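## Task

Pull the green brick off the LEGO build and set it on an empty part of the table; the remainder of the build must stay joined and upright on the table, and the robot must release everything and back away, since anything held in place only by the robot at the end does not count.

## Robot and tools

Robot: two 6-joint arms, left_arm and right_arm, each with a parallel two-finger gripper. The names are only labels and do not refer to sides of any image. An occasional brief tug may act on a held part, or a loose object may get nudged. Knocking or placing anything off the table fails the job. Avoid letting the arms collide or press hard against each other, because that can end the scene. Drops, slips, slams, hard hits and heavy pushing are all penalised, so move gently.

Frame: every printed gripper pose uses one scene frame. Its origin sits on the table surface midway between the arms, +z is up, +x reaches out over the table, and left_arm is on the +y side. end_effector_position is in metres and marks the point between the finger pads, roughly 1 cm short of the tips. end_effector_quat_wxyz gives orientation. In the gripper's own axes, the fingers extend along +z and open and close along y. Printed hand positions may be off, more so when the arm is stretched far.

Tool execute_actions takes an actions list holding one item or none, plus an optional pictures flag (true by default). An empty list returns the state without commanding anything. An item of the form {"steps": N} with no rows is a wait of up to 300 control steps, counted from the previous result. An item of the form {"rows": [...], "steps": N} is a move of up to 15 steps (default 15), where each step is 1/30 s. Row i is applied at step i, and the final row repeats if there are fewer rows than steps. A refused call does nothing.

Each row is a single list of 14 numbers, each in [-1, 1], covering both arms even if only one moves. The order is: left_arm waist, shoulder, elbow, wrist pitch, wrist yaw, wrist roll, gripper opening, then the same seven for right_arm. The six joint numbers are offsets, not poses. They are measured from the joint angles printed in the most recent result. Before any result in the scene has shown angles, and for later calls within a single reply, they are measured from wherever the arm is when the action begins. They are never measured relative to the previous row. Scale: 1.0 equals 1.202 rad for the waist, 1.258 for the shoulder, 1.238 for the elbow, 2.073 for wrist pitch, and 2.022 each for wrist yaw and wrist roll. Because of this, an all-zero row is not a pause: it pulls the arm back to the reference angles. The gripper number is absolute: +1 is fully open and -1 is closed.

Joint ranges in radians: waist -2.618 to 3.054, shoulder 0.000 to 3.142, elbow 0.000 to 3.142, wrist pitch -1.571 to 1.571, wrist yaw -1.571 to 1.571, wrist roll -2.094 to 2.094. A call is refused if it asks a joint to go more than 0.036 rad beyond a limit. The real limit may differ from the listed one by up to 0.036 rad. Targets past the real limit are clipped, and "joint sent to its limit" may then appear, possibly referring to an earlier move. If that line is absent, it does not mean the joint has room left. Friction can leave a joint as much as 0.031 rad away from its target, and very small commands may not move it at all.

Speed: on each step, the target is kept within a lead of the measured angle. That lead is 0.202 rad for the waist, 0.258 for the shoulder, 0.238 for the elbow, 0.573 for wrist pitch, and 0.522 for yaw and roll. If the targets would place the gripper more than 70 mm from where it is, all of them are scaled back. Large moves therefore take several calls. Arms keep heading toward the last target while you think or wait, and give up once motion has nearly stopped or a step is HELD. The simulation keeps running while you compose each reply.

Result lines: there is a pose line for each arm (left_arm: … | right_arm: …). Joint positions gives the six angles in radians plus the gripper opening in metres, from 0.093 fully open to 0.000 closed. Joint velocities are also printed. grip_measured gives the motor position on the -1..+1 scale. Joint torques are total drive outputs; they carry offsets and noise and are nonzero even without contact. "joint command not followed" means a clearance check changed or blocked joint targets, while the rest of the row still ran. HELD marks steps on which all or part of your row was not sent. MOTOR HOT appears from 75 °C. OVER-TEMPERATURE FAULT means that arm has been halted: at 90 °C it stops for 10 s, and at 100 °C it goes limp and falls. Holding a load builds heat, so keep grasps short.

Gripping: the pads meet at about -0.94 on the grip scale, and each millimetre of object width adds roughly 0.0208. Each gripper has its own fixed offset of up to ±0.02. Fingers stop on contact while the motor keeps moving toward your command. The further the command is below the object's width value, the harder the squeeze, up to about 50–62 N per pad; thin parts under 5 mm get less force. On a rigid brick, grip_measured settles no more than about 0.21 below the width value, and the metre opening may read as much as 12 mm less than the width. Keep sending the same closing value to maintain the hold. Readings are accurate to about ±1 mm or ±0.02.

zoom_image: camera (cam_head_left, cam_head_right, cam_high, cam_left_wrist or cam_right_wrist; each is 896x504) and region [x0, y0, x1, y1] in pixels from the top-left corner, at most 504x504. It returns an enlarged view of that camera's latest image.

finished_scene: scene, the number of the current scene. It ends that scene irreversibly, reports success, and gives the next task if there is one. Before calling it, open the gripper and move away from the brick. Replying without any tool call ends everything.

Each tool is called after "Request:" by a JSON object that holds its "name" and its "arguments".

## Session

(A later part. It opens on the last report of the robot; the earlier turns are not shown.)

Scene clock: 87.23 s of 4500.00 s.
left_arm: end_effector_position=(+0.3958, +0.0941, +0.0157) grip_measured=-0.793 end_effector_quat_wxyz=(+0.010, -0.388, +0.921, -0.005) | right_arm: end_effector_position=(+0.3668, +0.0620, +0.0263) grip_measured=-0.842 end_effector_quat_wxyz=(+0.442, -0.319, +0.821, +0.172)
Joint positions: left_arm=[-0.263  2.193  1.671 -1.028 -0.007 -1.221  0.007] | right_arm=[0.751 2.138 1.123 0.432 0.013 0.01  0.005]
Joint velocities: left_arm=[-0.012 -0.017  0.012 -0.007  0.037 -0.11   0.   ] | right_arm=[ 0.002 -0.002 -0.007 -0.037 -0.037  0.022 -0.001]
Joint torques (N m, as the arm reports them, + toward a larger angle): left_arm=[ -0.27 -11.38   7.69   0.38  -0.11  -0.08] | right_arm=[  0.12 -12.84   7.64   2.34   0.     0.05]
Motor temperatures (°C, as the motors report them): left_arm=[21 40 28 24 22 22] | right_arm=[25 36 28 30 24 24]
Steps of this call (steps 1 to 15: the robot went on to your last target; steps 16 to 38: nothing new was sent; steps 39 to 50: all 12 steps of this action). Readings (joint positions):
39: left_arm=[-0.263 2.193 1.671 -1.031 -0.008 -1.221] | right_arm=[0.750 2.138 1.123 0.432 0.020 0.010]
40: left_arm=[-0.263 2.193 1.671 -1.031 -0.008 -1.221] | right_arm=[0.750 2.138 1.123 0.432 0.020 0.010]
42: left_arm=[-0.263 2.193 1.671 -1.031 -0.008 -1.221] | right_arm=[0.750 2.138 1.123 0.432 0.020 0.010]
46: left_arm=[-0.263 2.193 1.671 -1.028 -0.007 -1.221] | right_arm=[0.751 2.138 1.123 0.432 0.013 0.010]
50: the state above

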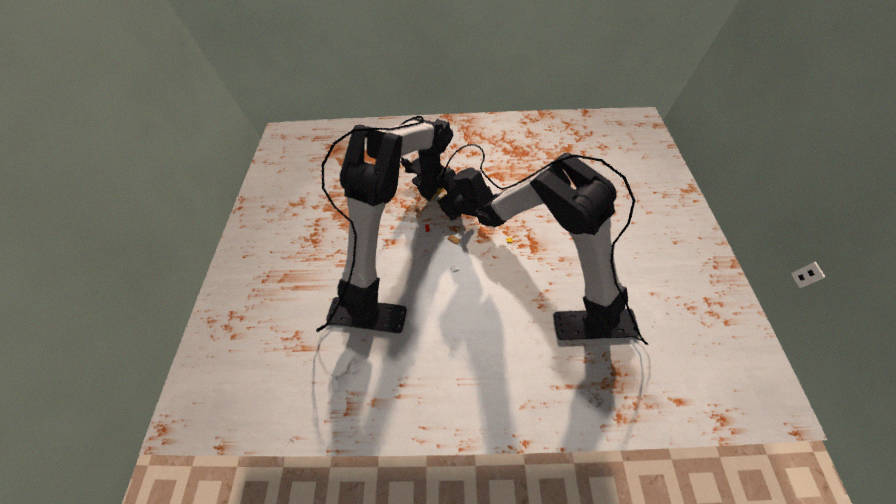

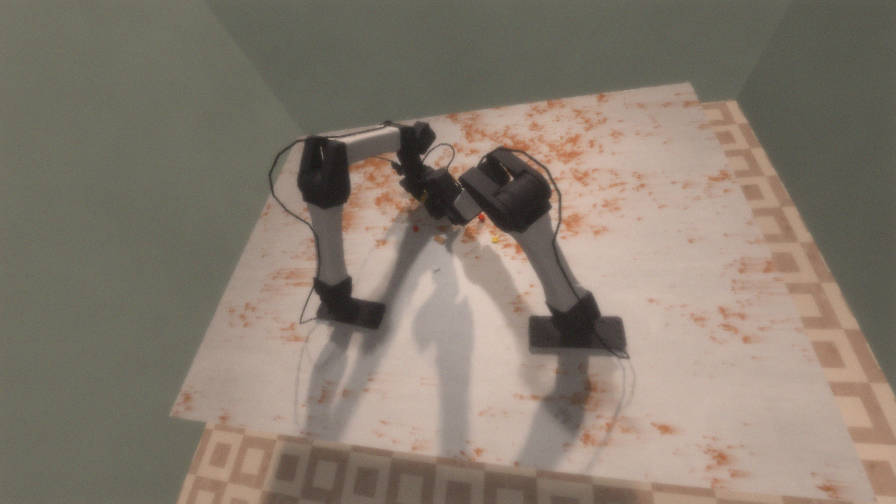

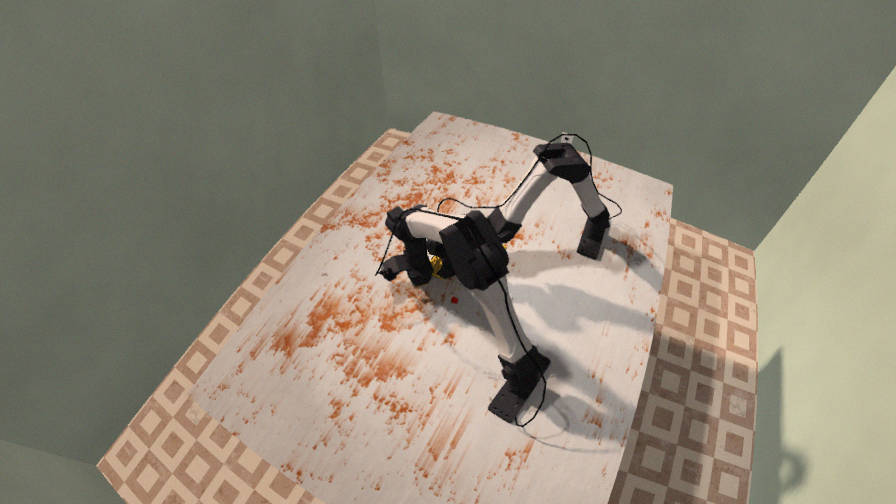

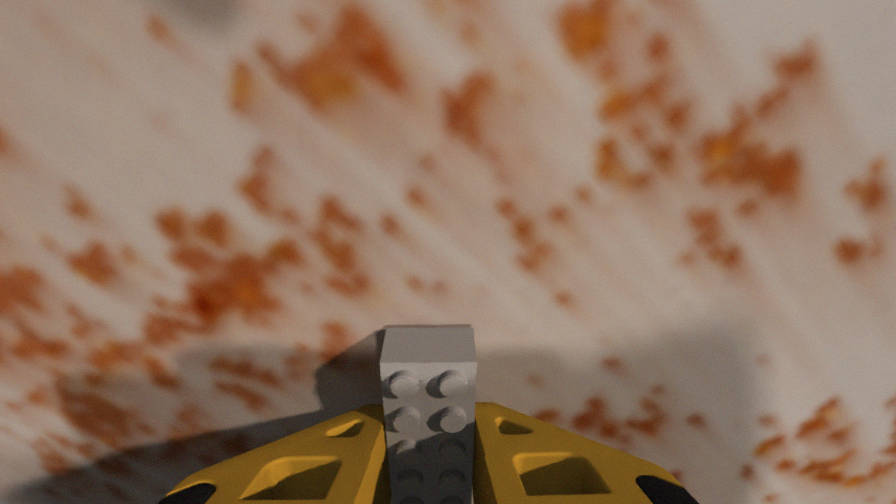

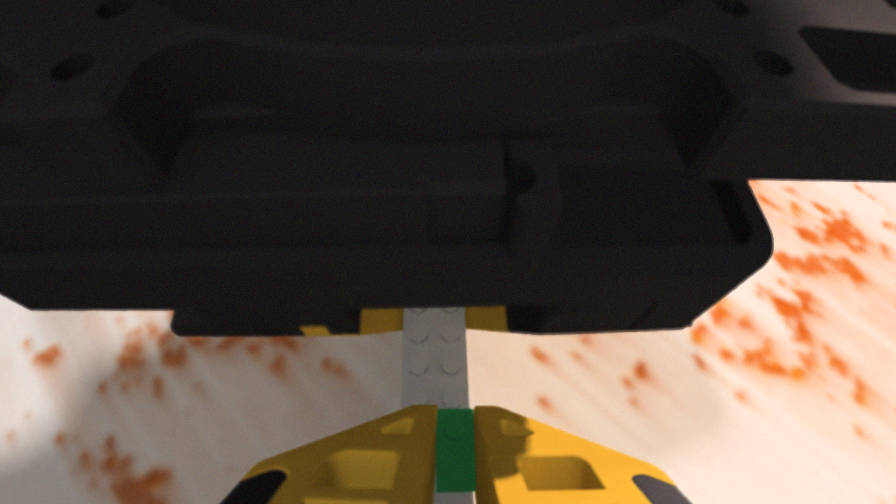

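Request:
{"name": "execute_actions", "arguments": {"actions": [{"rows":[[0,0,0,0,0,0,-0.9,0,0,0,0,0,0,-0.92],[0,0,0,0,0,0,-0.95,0,0,0,0,0,0,-1],[0,0,0,0,0,0,-0.95,0,0,0,0,0,0,-1],[0,0,0,0,0,0,-0.95,0,0,0,0,0,0,-1],[0,0,0,0,0,0,-0.95,0,-0.01,-0.005,0,0,0,-1],[0,0,0,0,0,0,-0.95,0,-0.018,-0.01,0,0,0,-1],[0,0,0,0,0,0,-0.95,0,-0.026,-0.015,0,0,0,-1],[0,0,0,0,0,0,-0.95,0,-0.034,-0.02,0,0,0,-1],[0,0,0,0,0,0,-0.95,0,-0.042,-0.026,0,0,0,-1],[0,0,0,0,0,0,-0.95,0,-0.05,-0.032,0,0,0,-1]],"steps":15}]}}

Scene clock: 89.83 s of 4500.00 s.
left_arm: end_effector_position=(+0.3913, +0.0896, +0.0171) grip_measured=-0.793 end_effector_quat_wxyz=(-0.004, -0.387, +0.922, -0.013) | right_arm: end_effector_position=(+0.3621, +0.0578, +0.0304) grip_measured=-0.958 end_effector_quat_wxyz=(+0.438, -0.320, +0.822, +0.171)
Joint positions: left_arm=[-0.265  2.189  1.671 -1.039  0.023 -1.22   0.007] | right_arm=[0.751 2.107 1.101 0.415 0.012 0.01  0.   ]
Joint velocities: left_arm=[ 0.002 -0.007 -0.012  0.007 -0.037 -0.037 -0.001] | right_arm=[ 0.002 -0.012 -0.022 -0.081  0.007  0.007  0.   ]
Joint torques (N m, as the arm reports them, + toward a larger angle): left_arm=[  0.1  -10.99   7.71   0.53  -0.45  -0.12] | right_arm=[  0.23 -15.33   6.05   2.52  -0.04   0.04]
Motor temperatures (°C, as the motors report them): left_arm=[21 40 28 24 22 22] | right_arm=[25 37 28 30 24 24]
Steps of this call (steps 1 to 15: the robot went on to your last target; steps 16 to 63: nothing new was sent; steps 64 to 78: all 15 steps of this action). Readings (joint positions):
64: left_arm=[-0.263 2.193 1.671 -1.028 -0.007 -1.221] | right_arm=[0.751 2.138 1.123 0.432 0.012 0.010]
65: left_arm=[-0.263 2.193 1.671 -1.028 -0.007 -1.221] | right_arm=[0.751 2.138 1.123 0.432 0.012 0.010]
67: left_arm=[-0.263 2.193 1.671 -1.028 -0.006 -1.221] | right_arm=[0.751 2.138 1.123 0.432 0.012 0.010]
71: left_arm=[-0.263 2.193 1.671 -1.029 -0.004 -1.221] | right_arm=[0.751 2.133 1.123 0.428 0.012 0.010]
78: the state above

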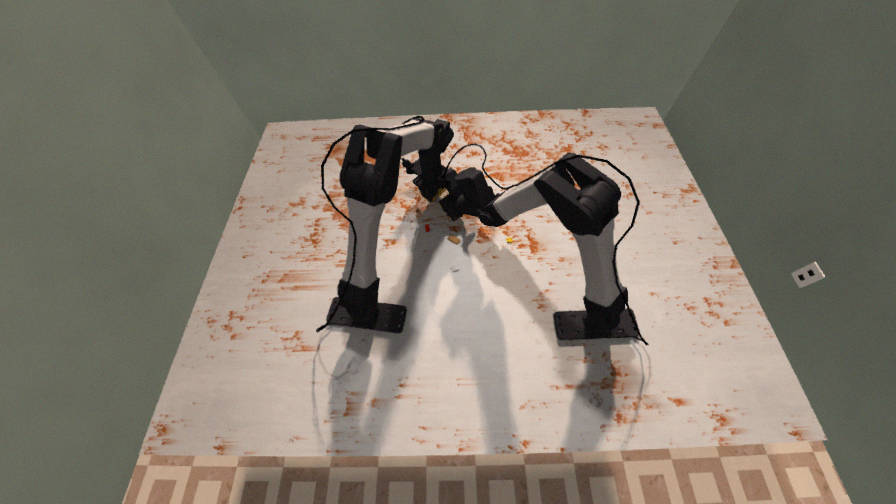

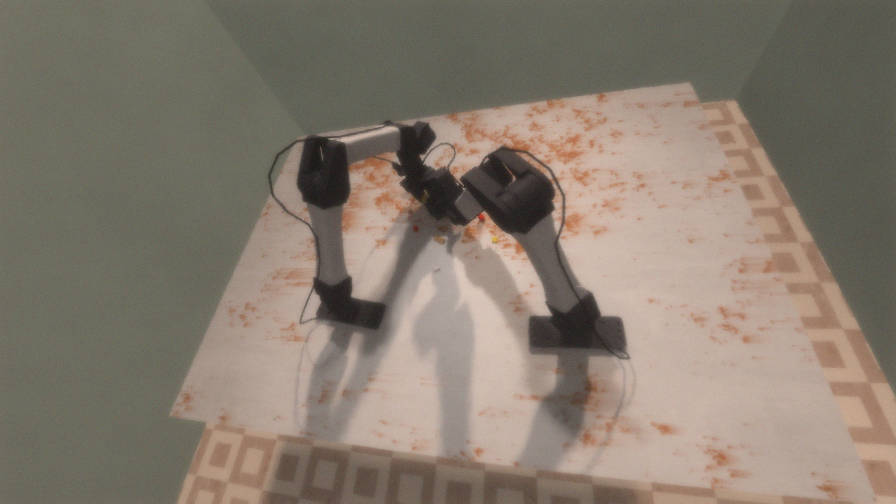

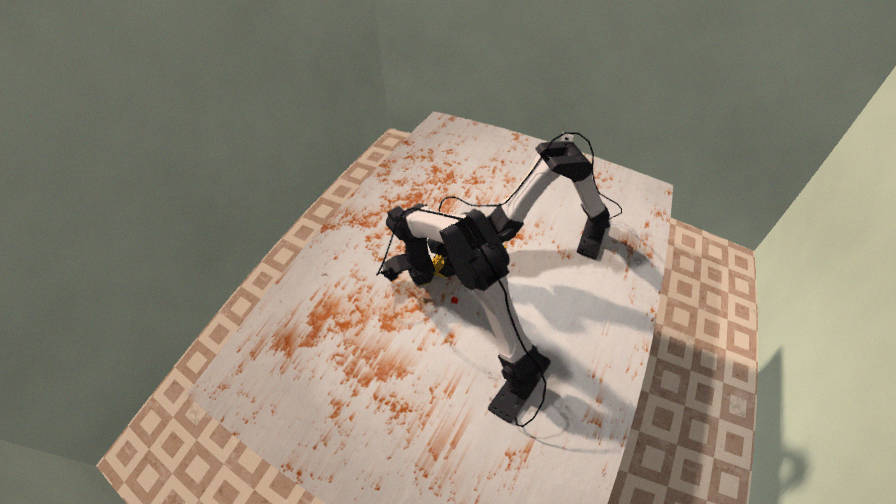

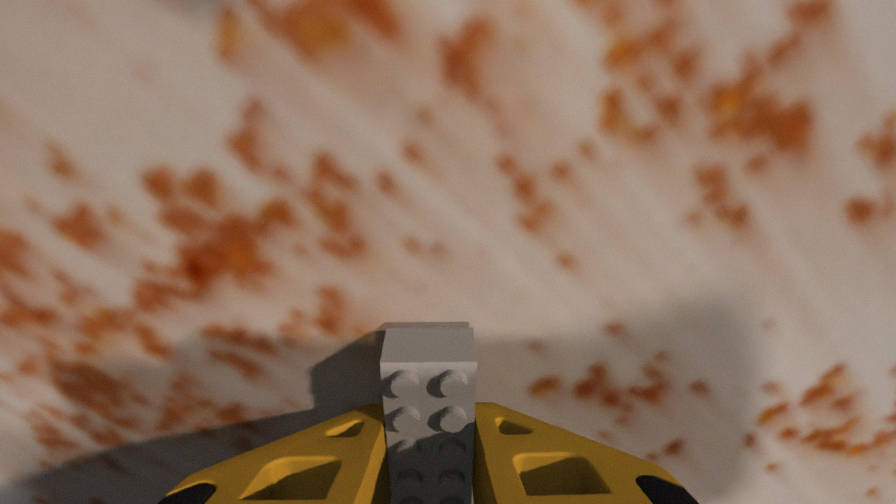

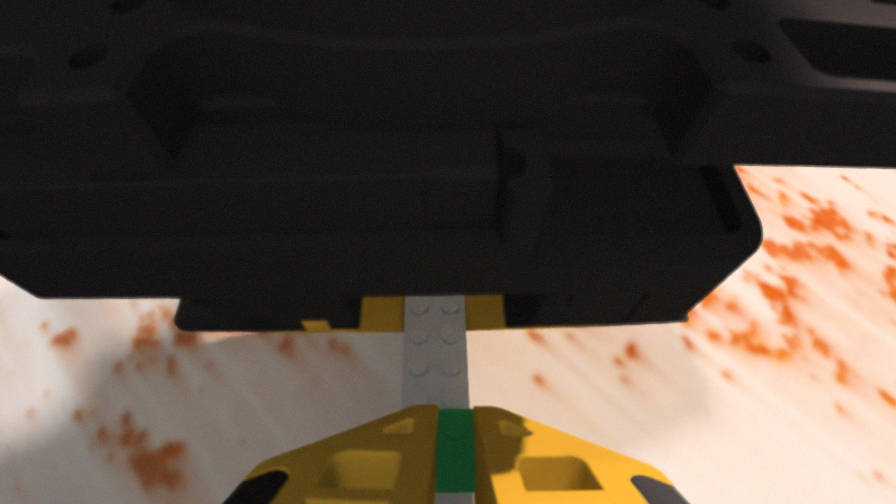

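Request:
{"name": "execute_actions", "arguments": {"actions": [{"rows":[[0,0,0,0,-0.015,0,-0.95,0,-0.008,-0.004,0.008,0,0,-1],[0,0,0,0,-0.022,0,-0.95,0,-0.014,-0.007,0.016,0,0,-1],[0,0,0,0,-0.03,0,-0.95,0,-0.02,-0.01,0.024,0,0,-1],[0,0,0,0,-0.035,0,-0.95,0,-0.026,-0.013,0.032,0,0,-1],[0,0,0,0,-0.04,0,-0.95,0,-0.032,-0.016,0.04,0,0,-1],[0,0,0,0,-0.04,0,-0.95,0,-0.038,-0.02,0.048,0,0,-1]],"steps":12}]}}

Scene clock: 91.43 s of 4500.00 s.
left_arm: end_effector_position=(+0.3916, +0.0908, +0.0215) grip_measured=-0.793 end_effector_quat_wxyz=(+0.003, -0.386, +0.923, -0.011) | right_arm: end_effector_position=(+0.3627, +0.0586, +0.0351) grip_measured=-0.958 end_effector_quat_wxyz=(+0.448, -0.318, +0.817, +0.176)
Joint positions: left_arm=[-0.268  2.178  1.671 -1.044  0.009 -1.22   0.007] | right_arm=[0.751 2.102 1.09  0.445 0.011 0.01  0.   ]
Joint velocities: left_arm=[-0.012 -0.007 -0.007  0.037 -0.007 -0.051 -0.001] | right_arm=[ 0.002 -0.007 -0.007 -0.007 -0.051 -0.051  0.   ]
Joint torques (N m, as the arm reports them, + toward a larger angle): left_arm=[ -0.09 -10.47   7.75   0.43  -0.81  -0.11] | right_arm=[  0.26 -15.98   6.54   3.     0.     0.03]
Motor temperatures (°C, as the motors report them): left_arm=[21 40 28 24 22 22] | right_arm=[25 38 28 31 24 24]
Steps of this call (steps 1 to 15: the robot went on to your last target; steps 16 to 36: nothing new was sent; steps 37 to 48: all 12 steps of this action). Readings (joint positions):
37: left_arm=[-0.265 2.189 1.671 -1.040 0.024 -1.220] | right_arm=[0.751 2.107 1.101 0.414 0.012 0.010]
38: left_arm=[-0.265 2.189 1.671 -1.040 0.023 -1.220] | right_arm=[0.751 2.107 1.101 0.414 0.012 0.010]
40: left_arm=[-0.265 2.189 1.671 -1.040 0.020 -1.220] | right_arm=[0.751 2.107 1.101 0.418 0.012 0.010]
44: left_arm=[-0.266 2.182 1.671 -1.043 0.014 -1.220] | right_arm=[0.751 2.104 1.094 0.438 0.011 0.010]
48: the state above

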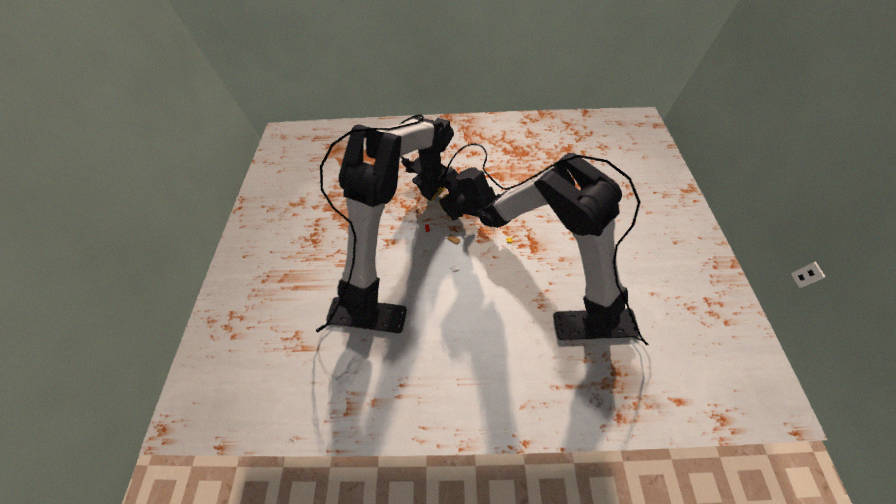

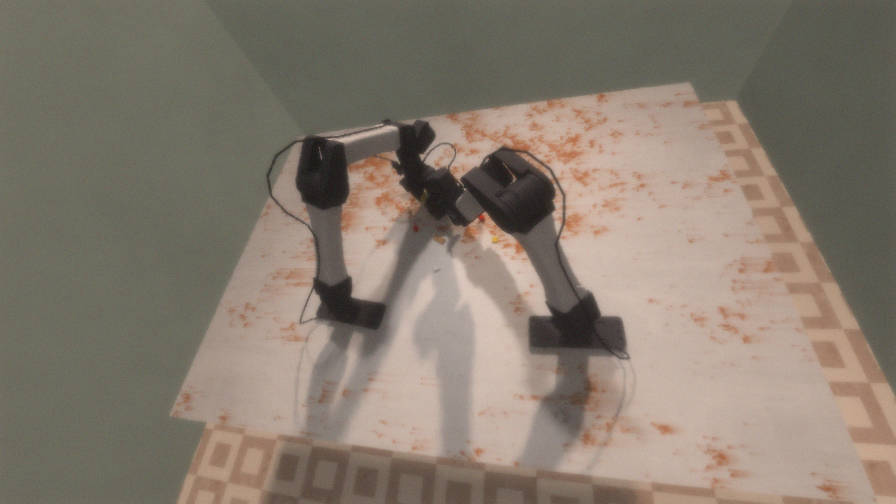

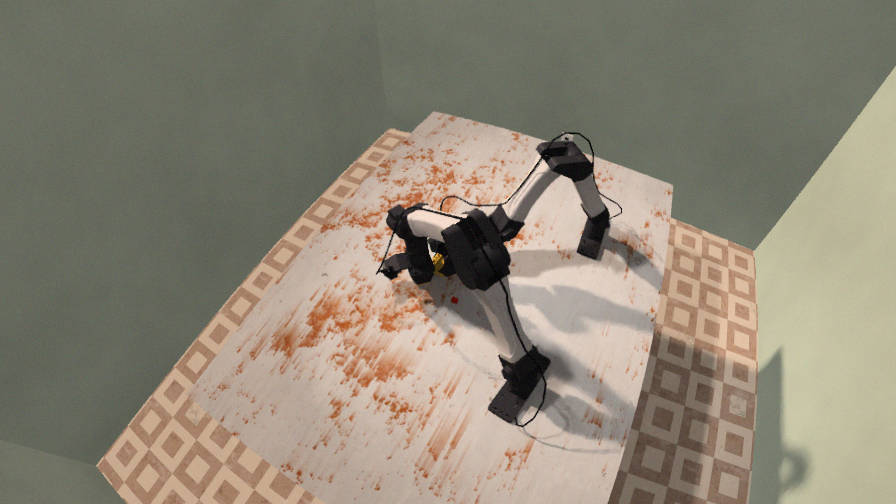

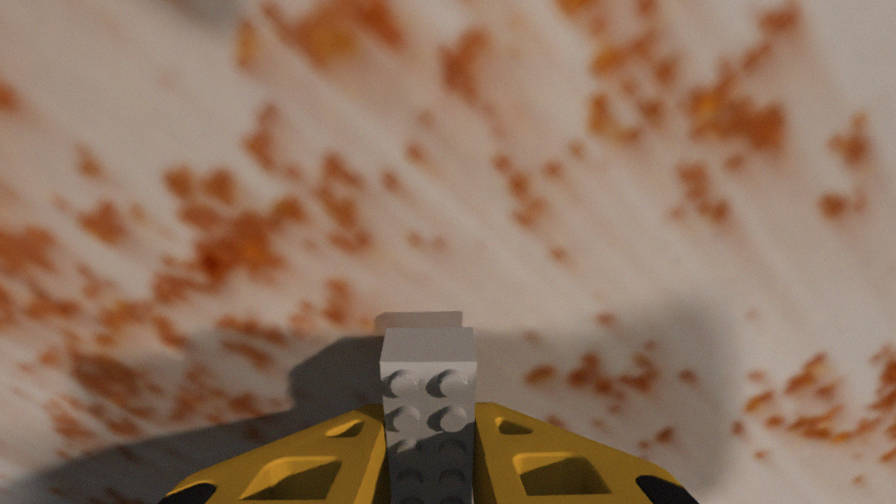

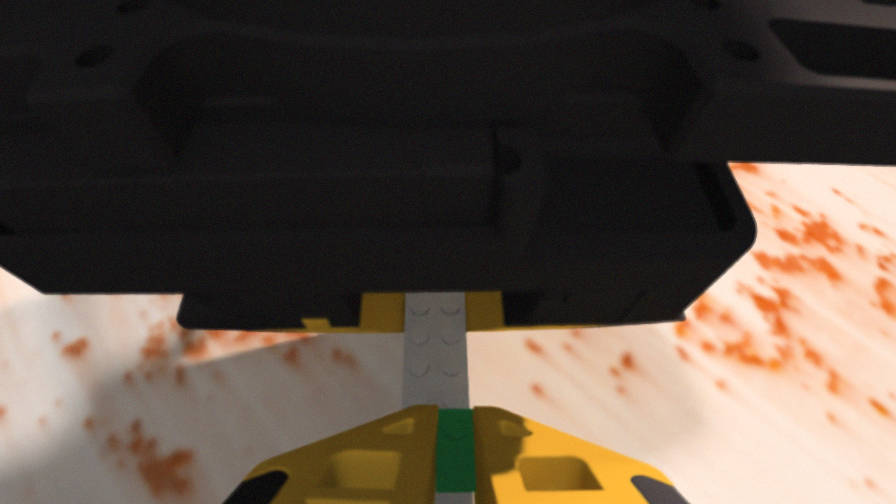

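Request:
{"name": "execute_actions", "arguments": {"actions": [{"rows":[[0,0.012,-0.005,0,-0.022,0,-0.95,0,-0.036,-0.012,0.034,0,0,-1],[0,0.018,-0.008,0,-0.026,0,-0.95,0,-0.039,-0.014,0.036,0,0,-1],[0,0.024,-0.011,0,-0.03,0,-0.95,0,-0.042,-0.016,0.038,0,0,-1],[0,0.03,-0.014,0,-0.034,0,-0.95,0,-0.045,-0.018,0.04,0,0,-1],[0,0.036,-0.017,0,-0.038,0,-0.95,0,-0.048,-0.02,0.042,0,0,-1],[0,0.042,-0.02,0,-0.042,0,-0.95,0,-0.051,-0.022,0.044,0,0,-1],[0,0.046,-0.022,0,-0.046,0,-0.95,0,-0.054,-0.024,0.046,0,0,-1],[0,0.05,-0.024,0,-0.05,0,-0.95,0,-0.057,-0.026,0.048,0,0,-1]],"steps":14}]}}

Scene clock: 93.93 s of 4500.00 s.
left_arm: end_effector_position=(+0.3917, +0.0979, +0.0134) grip_measured=-0.793 end_effector_quat_wxyz=(+0.013, -0.384, +0.923, +0.015) | right_arm: end_effector_position=(+0.3648, +0.0609, +0.0657) grip_measured=-0.958 end_effector_quat_wxyz=(+0.480, -0.311, +0.798, +0.190)
Joint positions: left_arm=[-0.271  2.199  1.671 -1.048 -0.039 -1.221  0.007] | right_arm=[0.751 2.046 1.07  0.49  0.009 0.01  0.   ]
Joint velocities: left_arm=[ 0.002 -0.012  0.007  0.022  0.007 -0.037 -0.   ] | right_arm=[-0.002  0.002  0.002 -0.037 -0.007  0.022  0.   ]
Joint torques (N m, as the arm reports them, + toward a larger angle): left_arm=[ 0.12 -8.03  5.31  0.41 -0.71 -0.11] | right_arm=[  0.2  -13.47   6.87   2.95   0.     0.04]
Motor temperatures (°C, as the motors report them): left_arm=[21 40 29 24 22 22] | right_arm=[25 39 28 32 24 24]
Steps of this call (steps 1 to 15: the robot went on to your last target; steps 16 to 61: nothing new was sent; steps 62 to 75: all 14 steps of this action). Readings (joint positions):
62: left_arm=[-0.268 2.178 1.671 -1.044 0.009 -1.220] | right_arm=[0.751 2.102 1.089 0.447 0.011 0.010]
63: left_arm=[-0.268 2.178 1.671 -1.044 0.009 -1.220] | right_arm=[0.751 2.102 1.089 0.447 0.011 0.010]
65: left_arm=[-0.268 2.178 1.671 -1.045 0.010 -1.220] | right_arm=[0.751 2.099 1.086 0.449 0.010 0.010]
69: left_arm=[-0.271 2.191 1.671 -1.047 -0.025 -1.220] | right_arm=[0.751 2.076 1.072 0.469 0.009 0.010]
75: the state above

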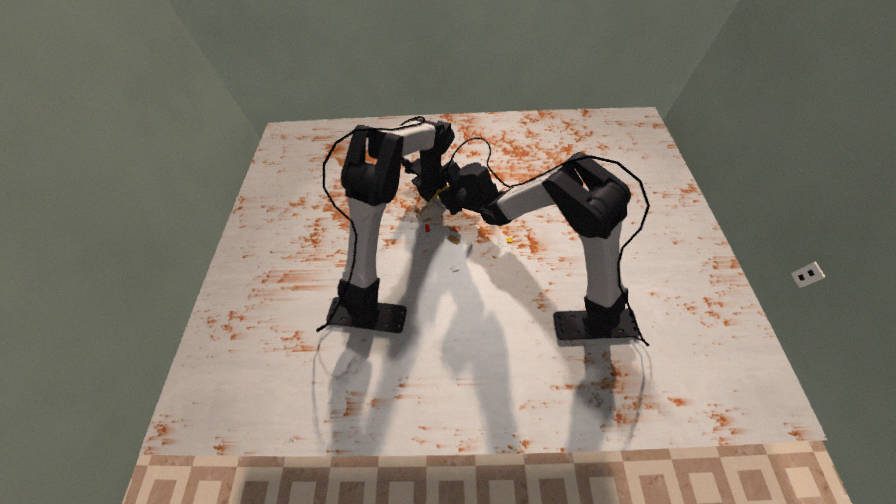

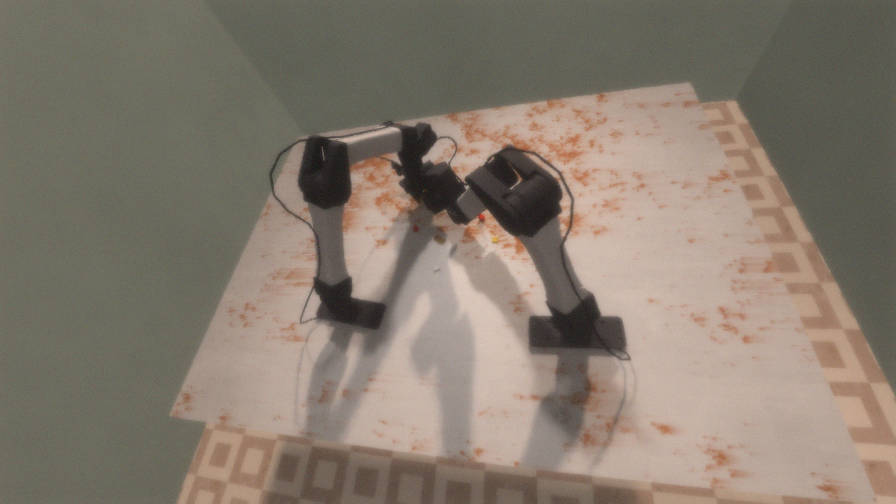

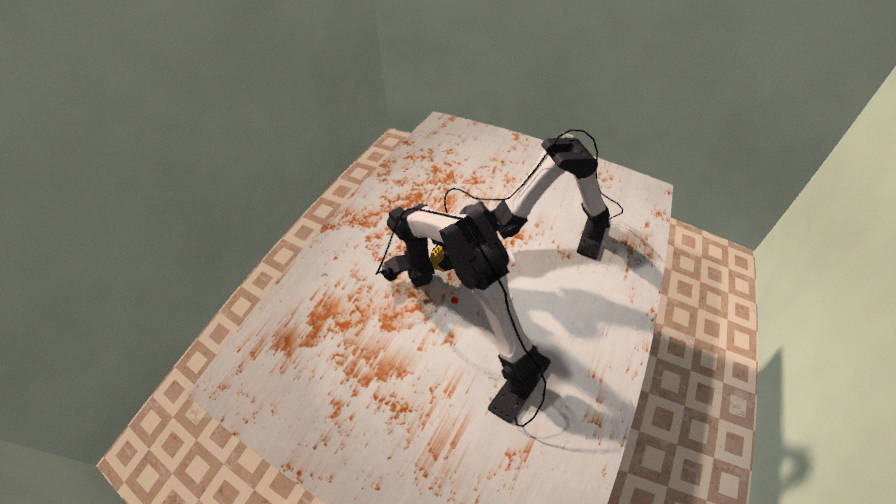

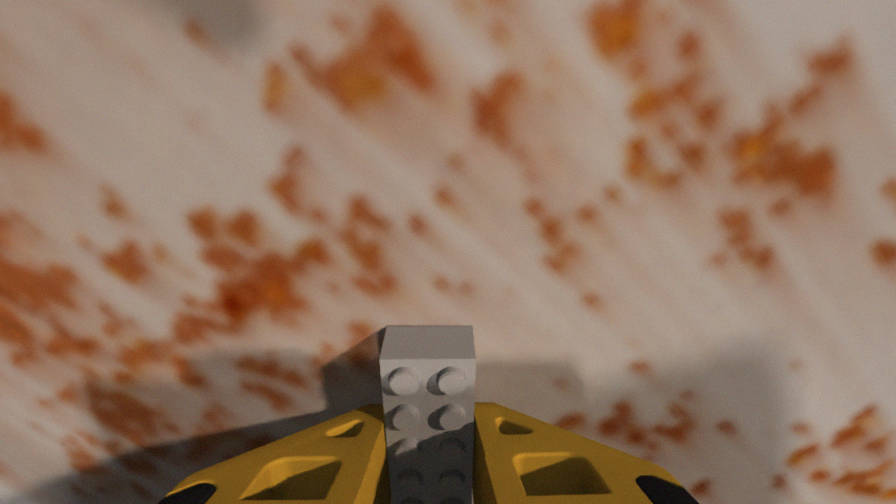

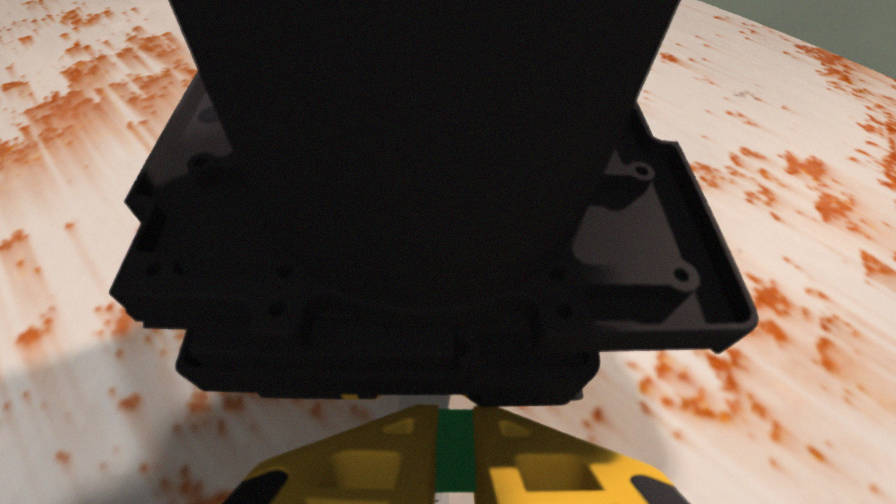

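Request:
{"name": "execute_actions", "arguments": {"actions": [{"rows":[[0,-0.004,0,0,0.012,0,-0.95,0,-0.04,-0.06,0,0,0,-1],[0,-0.006,0,0,0.022,0,-0.95,0,-0.08,-0.12,0,0,0,-1],[0,-0.006,0,0,0.022,0,-0.95,0,-0.12,-0.18,0,0,0,-1],[0,-0.006,0,0,0.022,0,-0.95,0,-0.167,-0.239,0,0,0,-1],[0,-0.006,0,0,0.022,0,-0.7,0,-0.167,-0.239,0,0,0,-1],[0,-0.006,0,0,0.022,0,-0.5,0,-0.167,-0.239,0,0,0,-1],[0,-0.006,0,0,0.022,0,-0.3,0,-0.167,-0.239,0,0,0,-1],[0,-0.006,0,0,0.022,0,-0.1,0,-0.167,-0.239,0,0,0,-1]],"steps":15}]}}

Scene clock: 96.70 s of 4500.00 s.
left_arm: end_effector_position=(+0.3899, +0.0923, +0.0156) grip_measured=-0.102 end_effector_quat_wxyz=(+0.002, -0.384, +0.923, +0.001) | right_arm: end_effector_position=(+0.3106, +0.0096, +0.0507) grip_measured=-0.958 end_effector_quat_wxyz=(+0.443, -0.319, +0.819, +0.175)
Joint positions: left_arm=[-0.271  2.193  1.672 -1.048 -0.004 -1.221  0.04 ] | right_arm=[0.751 1.848 0.789 0.48  0.009 0.01  0.   ]
Joint velocities: left_arm=[-0.007 -0.007  0.002  0.051 -0.007 -0.022  0.   ] | right_arm=[ 0.012  0.002  0.002 -0.007  0.007  0.007  0.   ]
Joint torques (N m, as the arm reports them, + toward a larger angle): left_arm=[ -0.24 -11.43   7.56   0.35  -0.01  -0.11] | right_arm=[  0.22 -10.8    6.24   2.39  -0.05   0.04]
Motor temperatures (°C, as the motors report them): left_arm=[21 40 28 24 22 22] | right_arm=[25 40 28 32 24 24]
Steps of this call (steps 1 to 15: the robot went on to your last target; steps 16 to 68: nothing new was sent; steps 69 to 83: all 15 steps of this action). Readings (joint positions):
69: left_arm=[-0.271 2.196 1.672 -1.048 -0.035 -1.221] | right_arm=[0.751 2.042 1.061 0.491 0.009 0.010]
70: left_arm=[-0.271 2.193 1.672 -1.048 -0.032 -1.221] | right_arm=[0.751 2.024 1.033 0.494 0.009 0.010]
72: left_arm=[-0.271 2.193 1.672 -1.048 -0.020 -1.221] | right_arm=[0.751 1.945 0.919 0.498 0.009 0.010]
76: left_arm=[-0.271 2.193 1.672 -1.048 -0.010 -1.221] | right_arm=[0.751 1.848 0.789 0.480 0.009 0.010]
83: the state above

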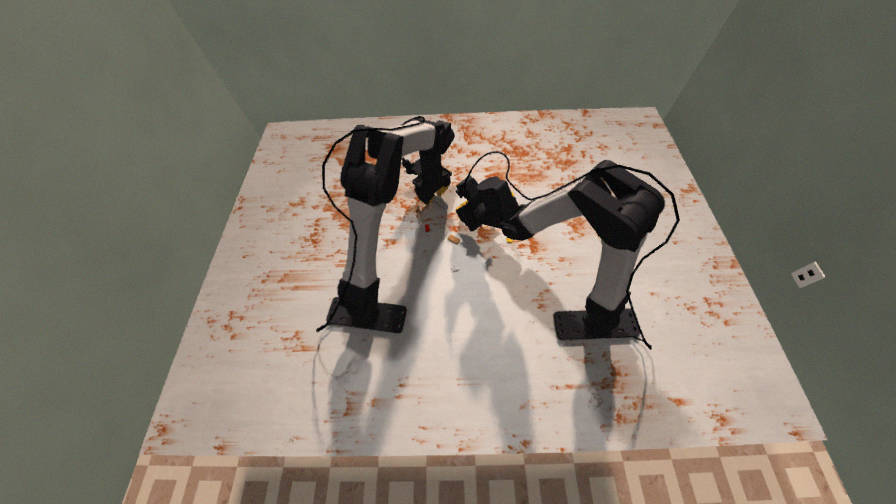

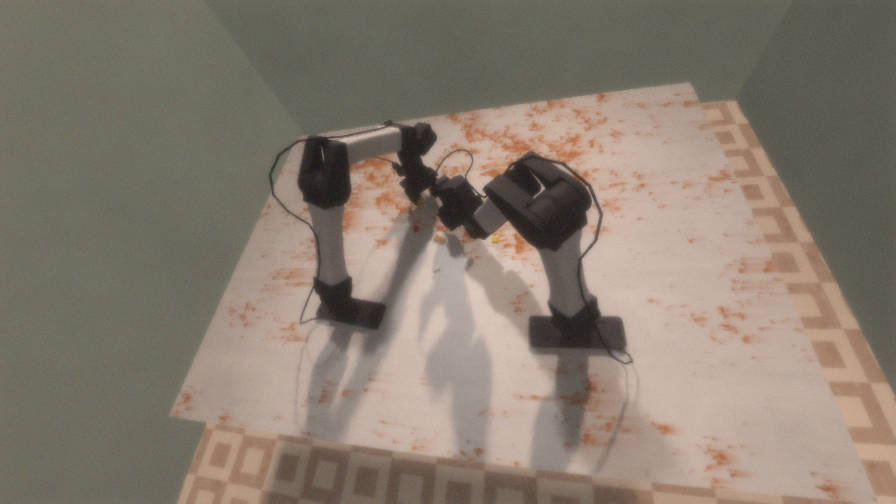

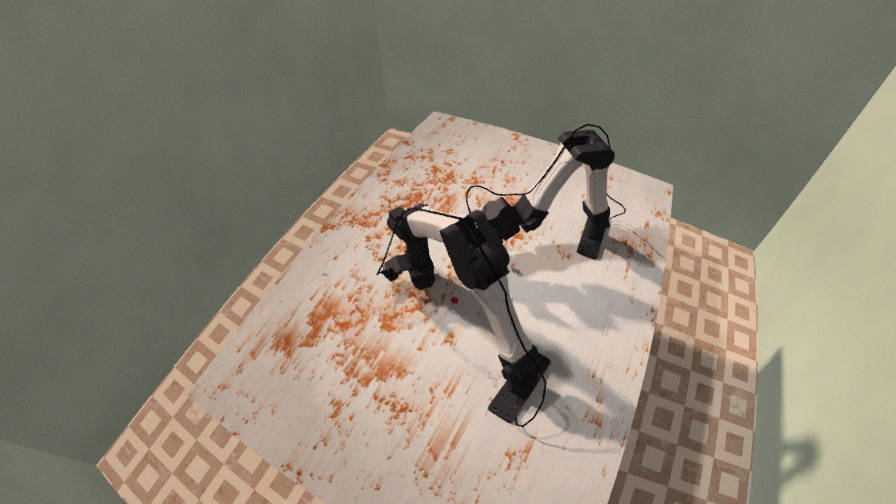

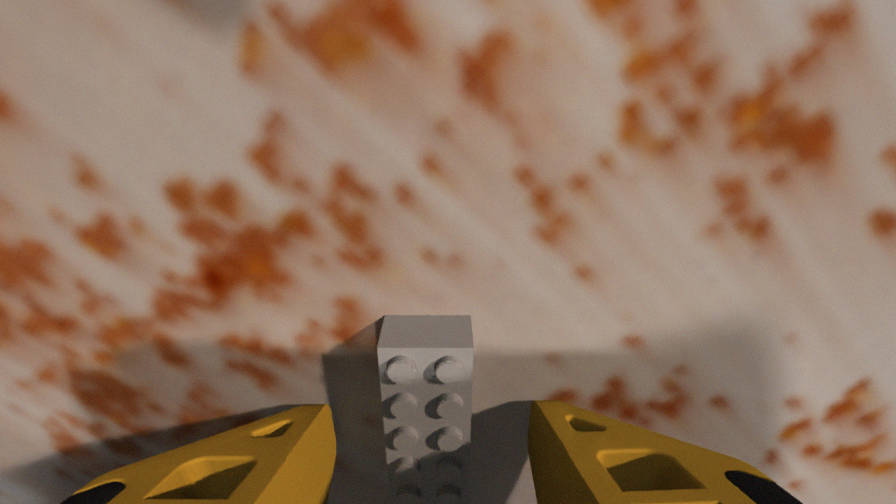

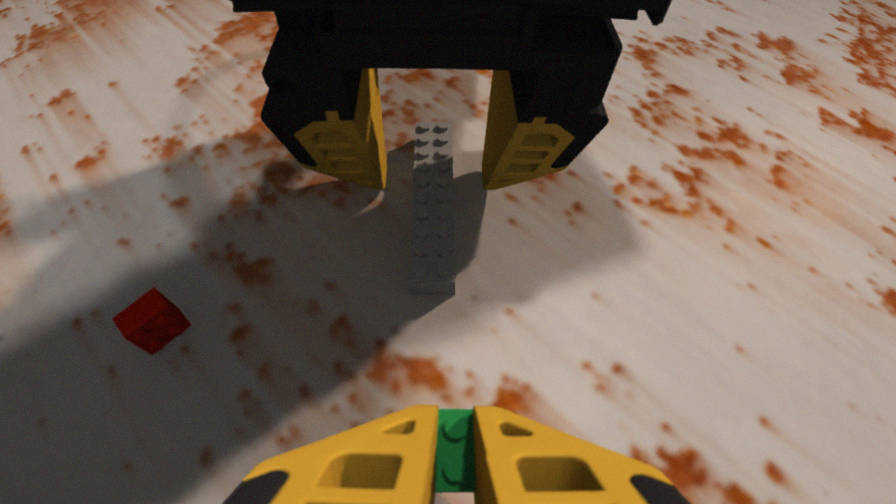

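Request:
{"name": "execute_actions", "arguments": {"actions": []}}

Scene clock: 98.97 s of 4500.00 s.
left_arm: end_effector_position=(+0.3898, +0.0921, +0.0156) grip_measured=-0.102 end_effector_quat_wxyz=(+0.002, -0.384, +0.923, +0.000) | right_arm: end_effector_position=(+0.3106, +0.0096, +0.0507) grip_measured=-0.958 end_effector_quat_wxyz=(+0.443, -0.319, +0.819, +0.175)
Joint positions: left_arm=[-0.271  2.193  1.672 -1.048 -0.003 -1.221  0.04 ] | right_arm=[0.751 1.848 0.789 0.48  0.009 0.01  0.   ]
Joint velocities: left_arm=[-0.002  0.002 -0.017 -0.051 -0.022 -0.081 -0.001] | right_arm=[-0.007  0.017  0.002  0.007  0.037 -0.007  0.   ]
Joint torques (N m, as the arm reports them, + toward a larger angle): left_arm=[ -0.21 -11.51   7.63   0.36  -0.02  -0.12] | right_arm=[  0.19 -10.78   6.19   2.38  -0.06   0.04]
Motor temperatures (°C, as the motors report them): left_arm=[21 40 29 24 22 22] | right_arm=[25 40 28 32 24 24]
Steps of this call (steps 1 to 15: the robot went on to your last target; steps 16 to 68: nothing new was sent). Readings (joint positions):
1: left_arm=[-0.271 2.193 1.672 -1.048 -0.004 -1.221] | right_arm=[0.751 1.848 0.789 0.480 0.009 0.010]
2: left_arm=[-0.271 2.193 1.672 -1.048 -0.004 -1.221] | right_arm=[0.751 1.848 0.789 0.480 0.009 0.010]
4: left_arm=[-0.271 2.193 1.672 -1.048 -0.003 -1.221] | right_arm=[0.751 1.848 0.789 0.480 0.009 0.010]
8: left_arm=[-0.271 2.193 1.672 -1.048 -0.003 -1.221] | right_arm=[0.751 1.848 0.789 0.480 0.009 0.010]
68: the state above
All arms were judged still, so your last target was given up. Only a new action makes them travel on or press farther. Fingers that are still opening or closing keep moving.

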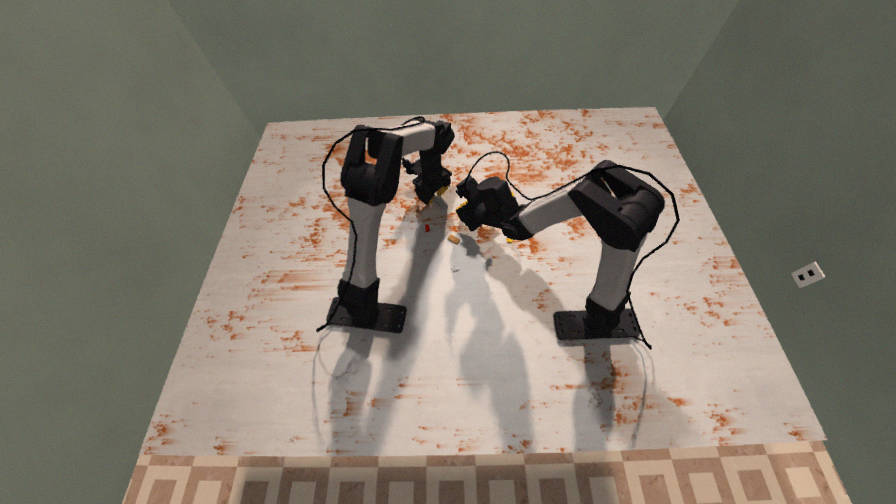

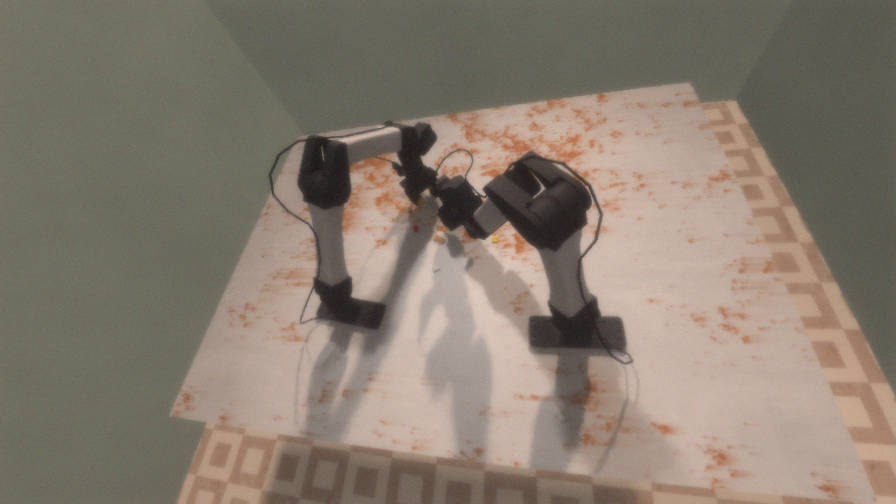

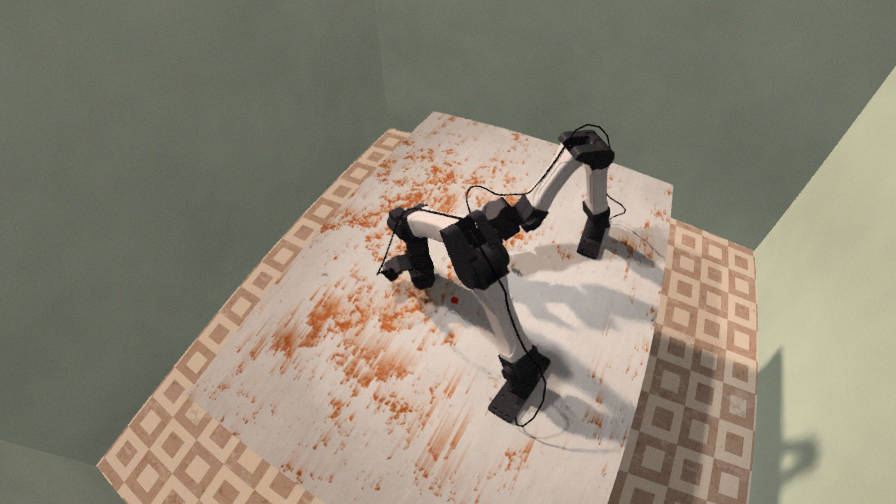

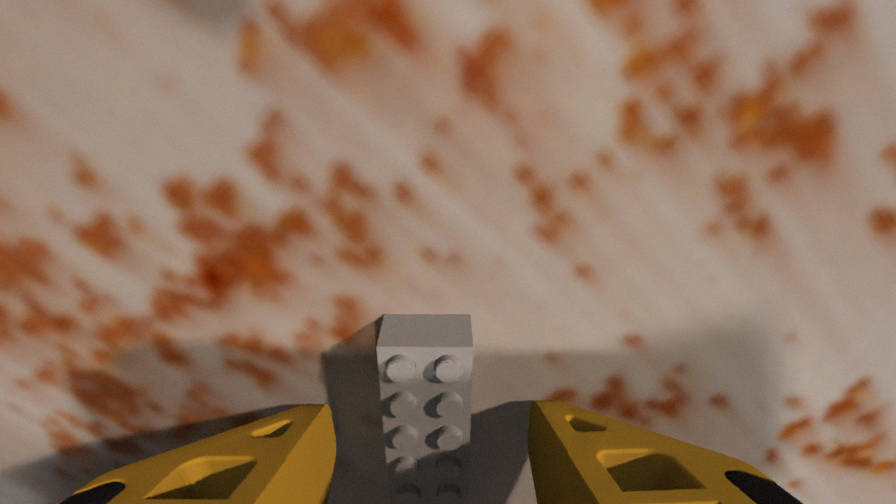

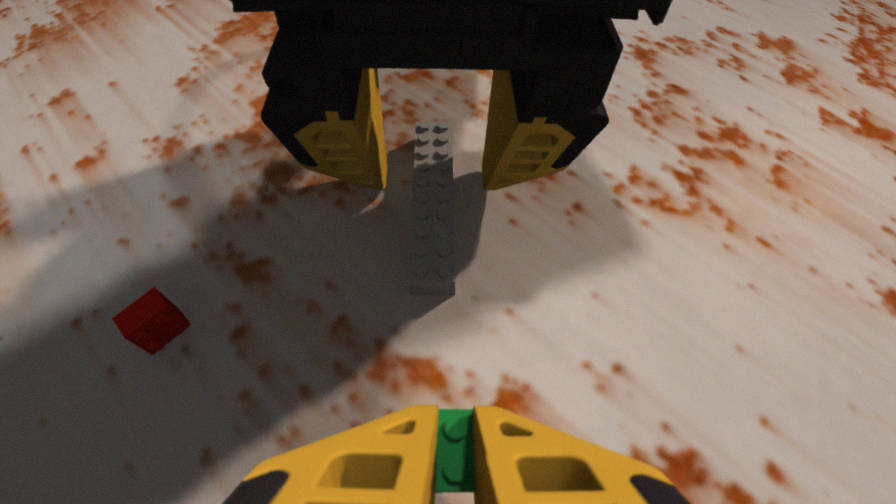

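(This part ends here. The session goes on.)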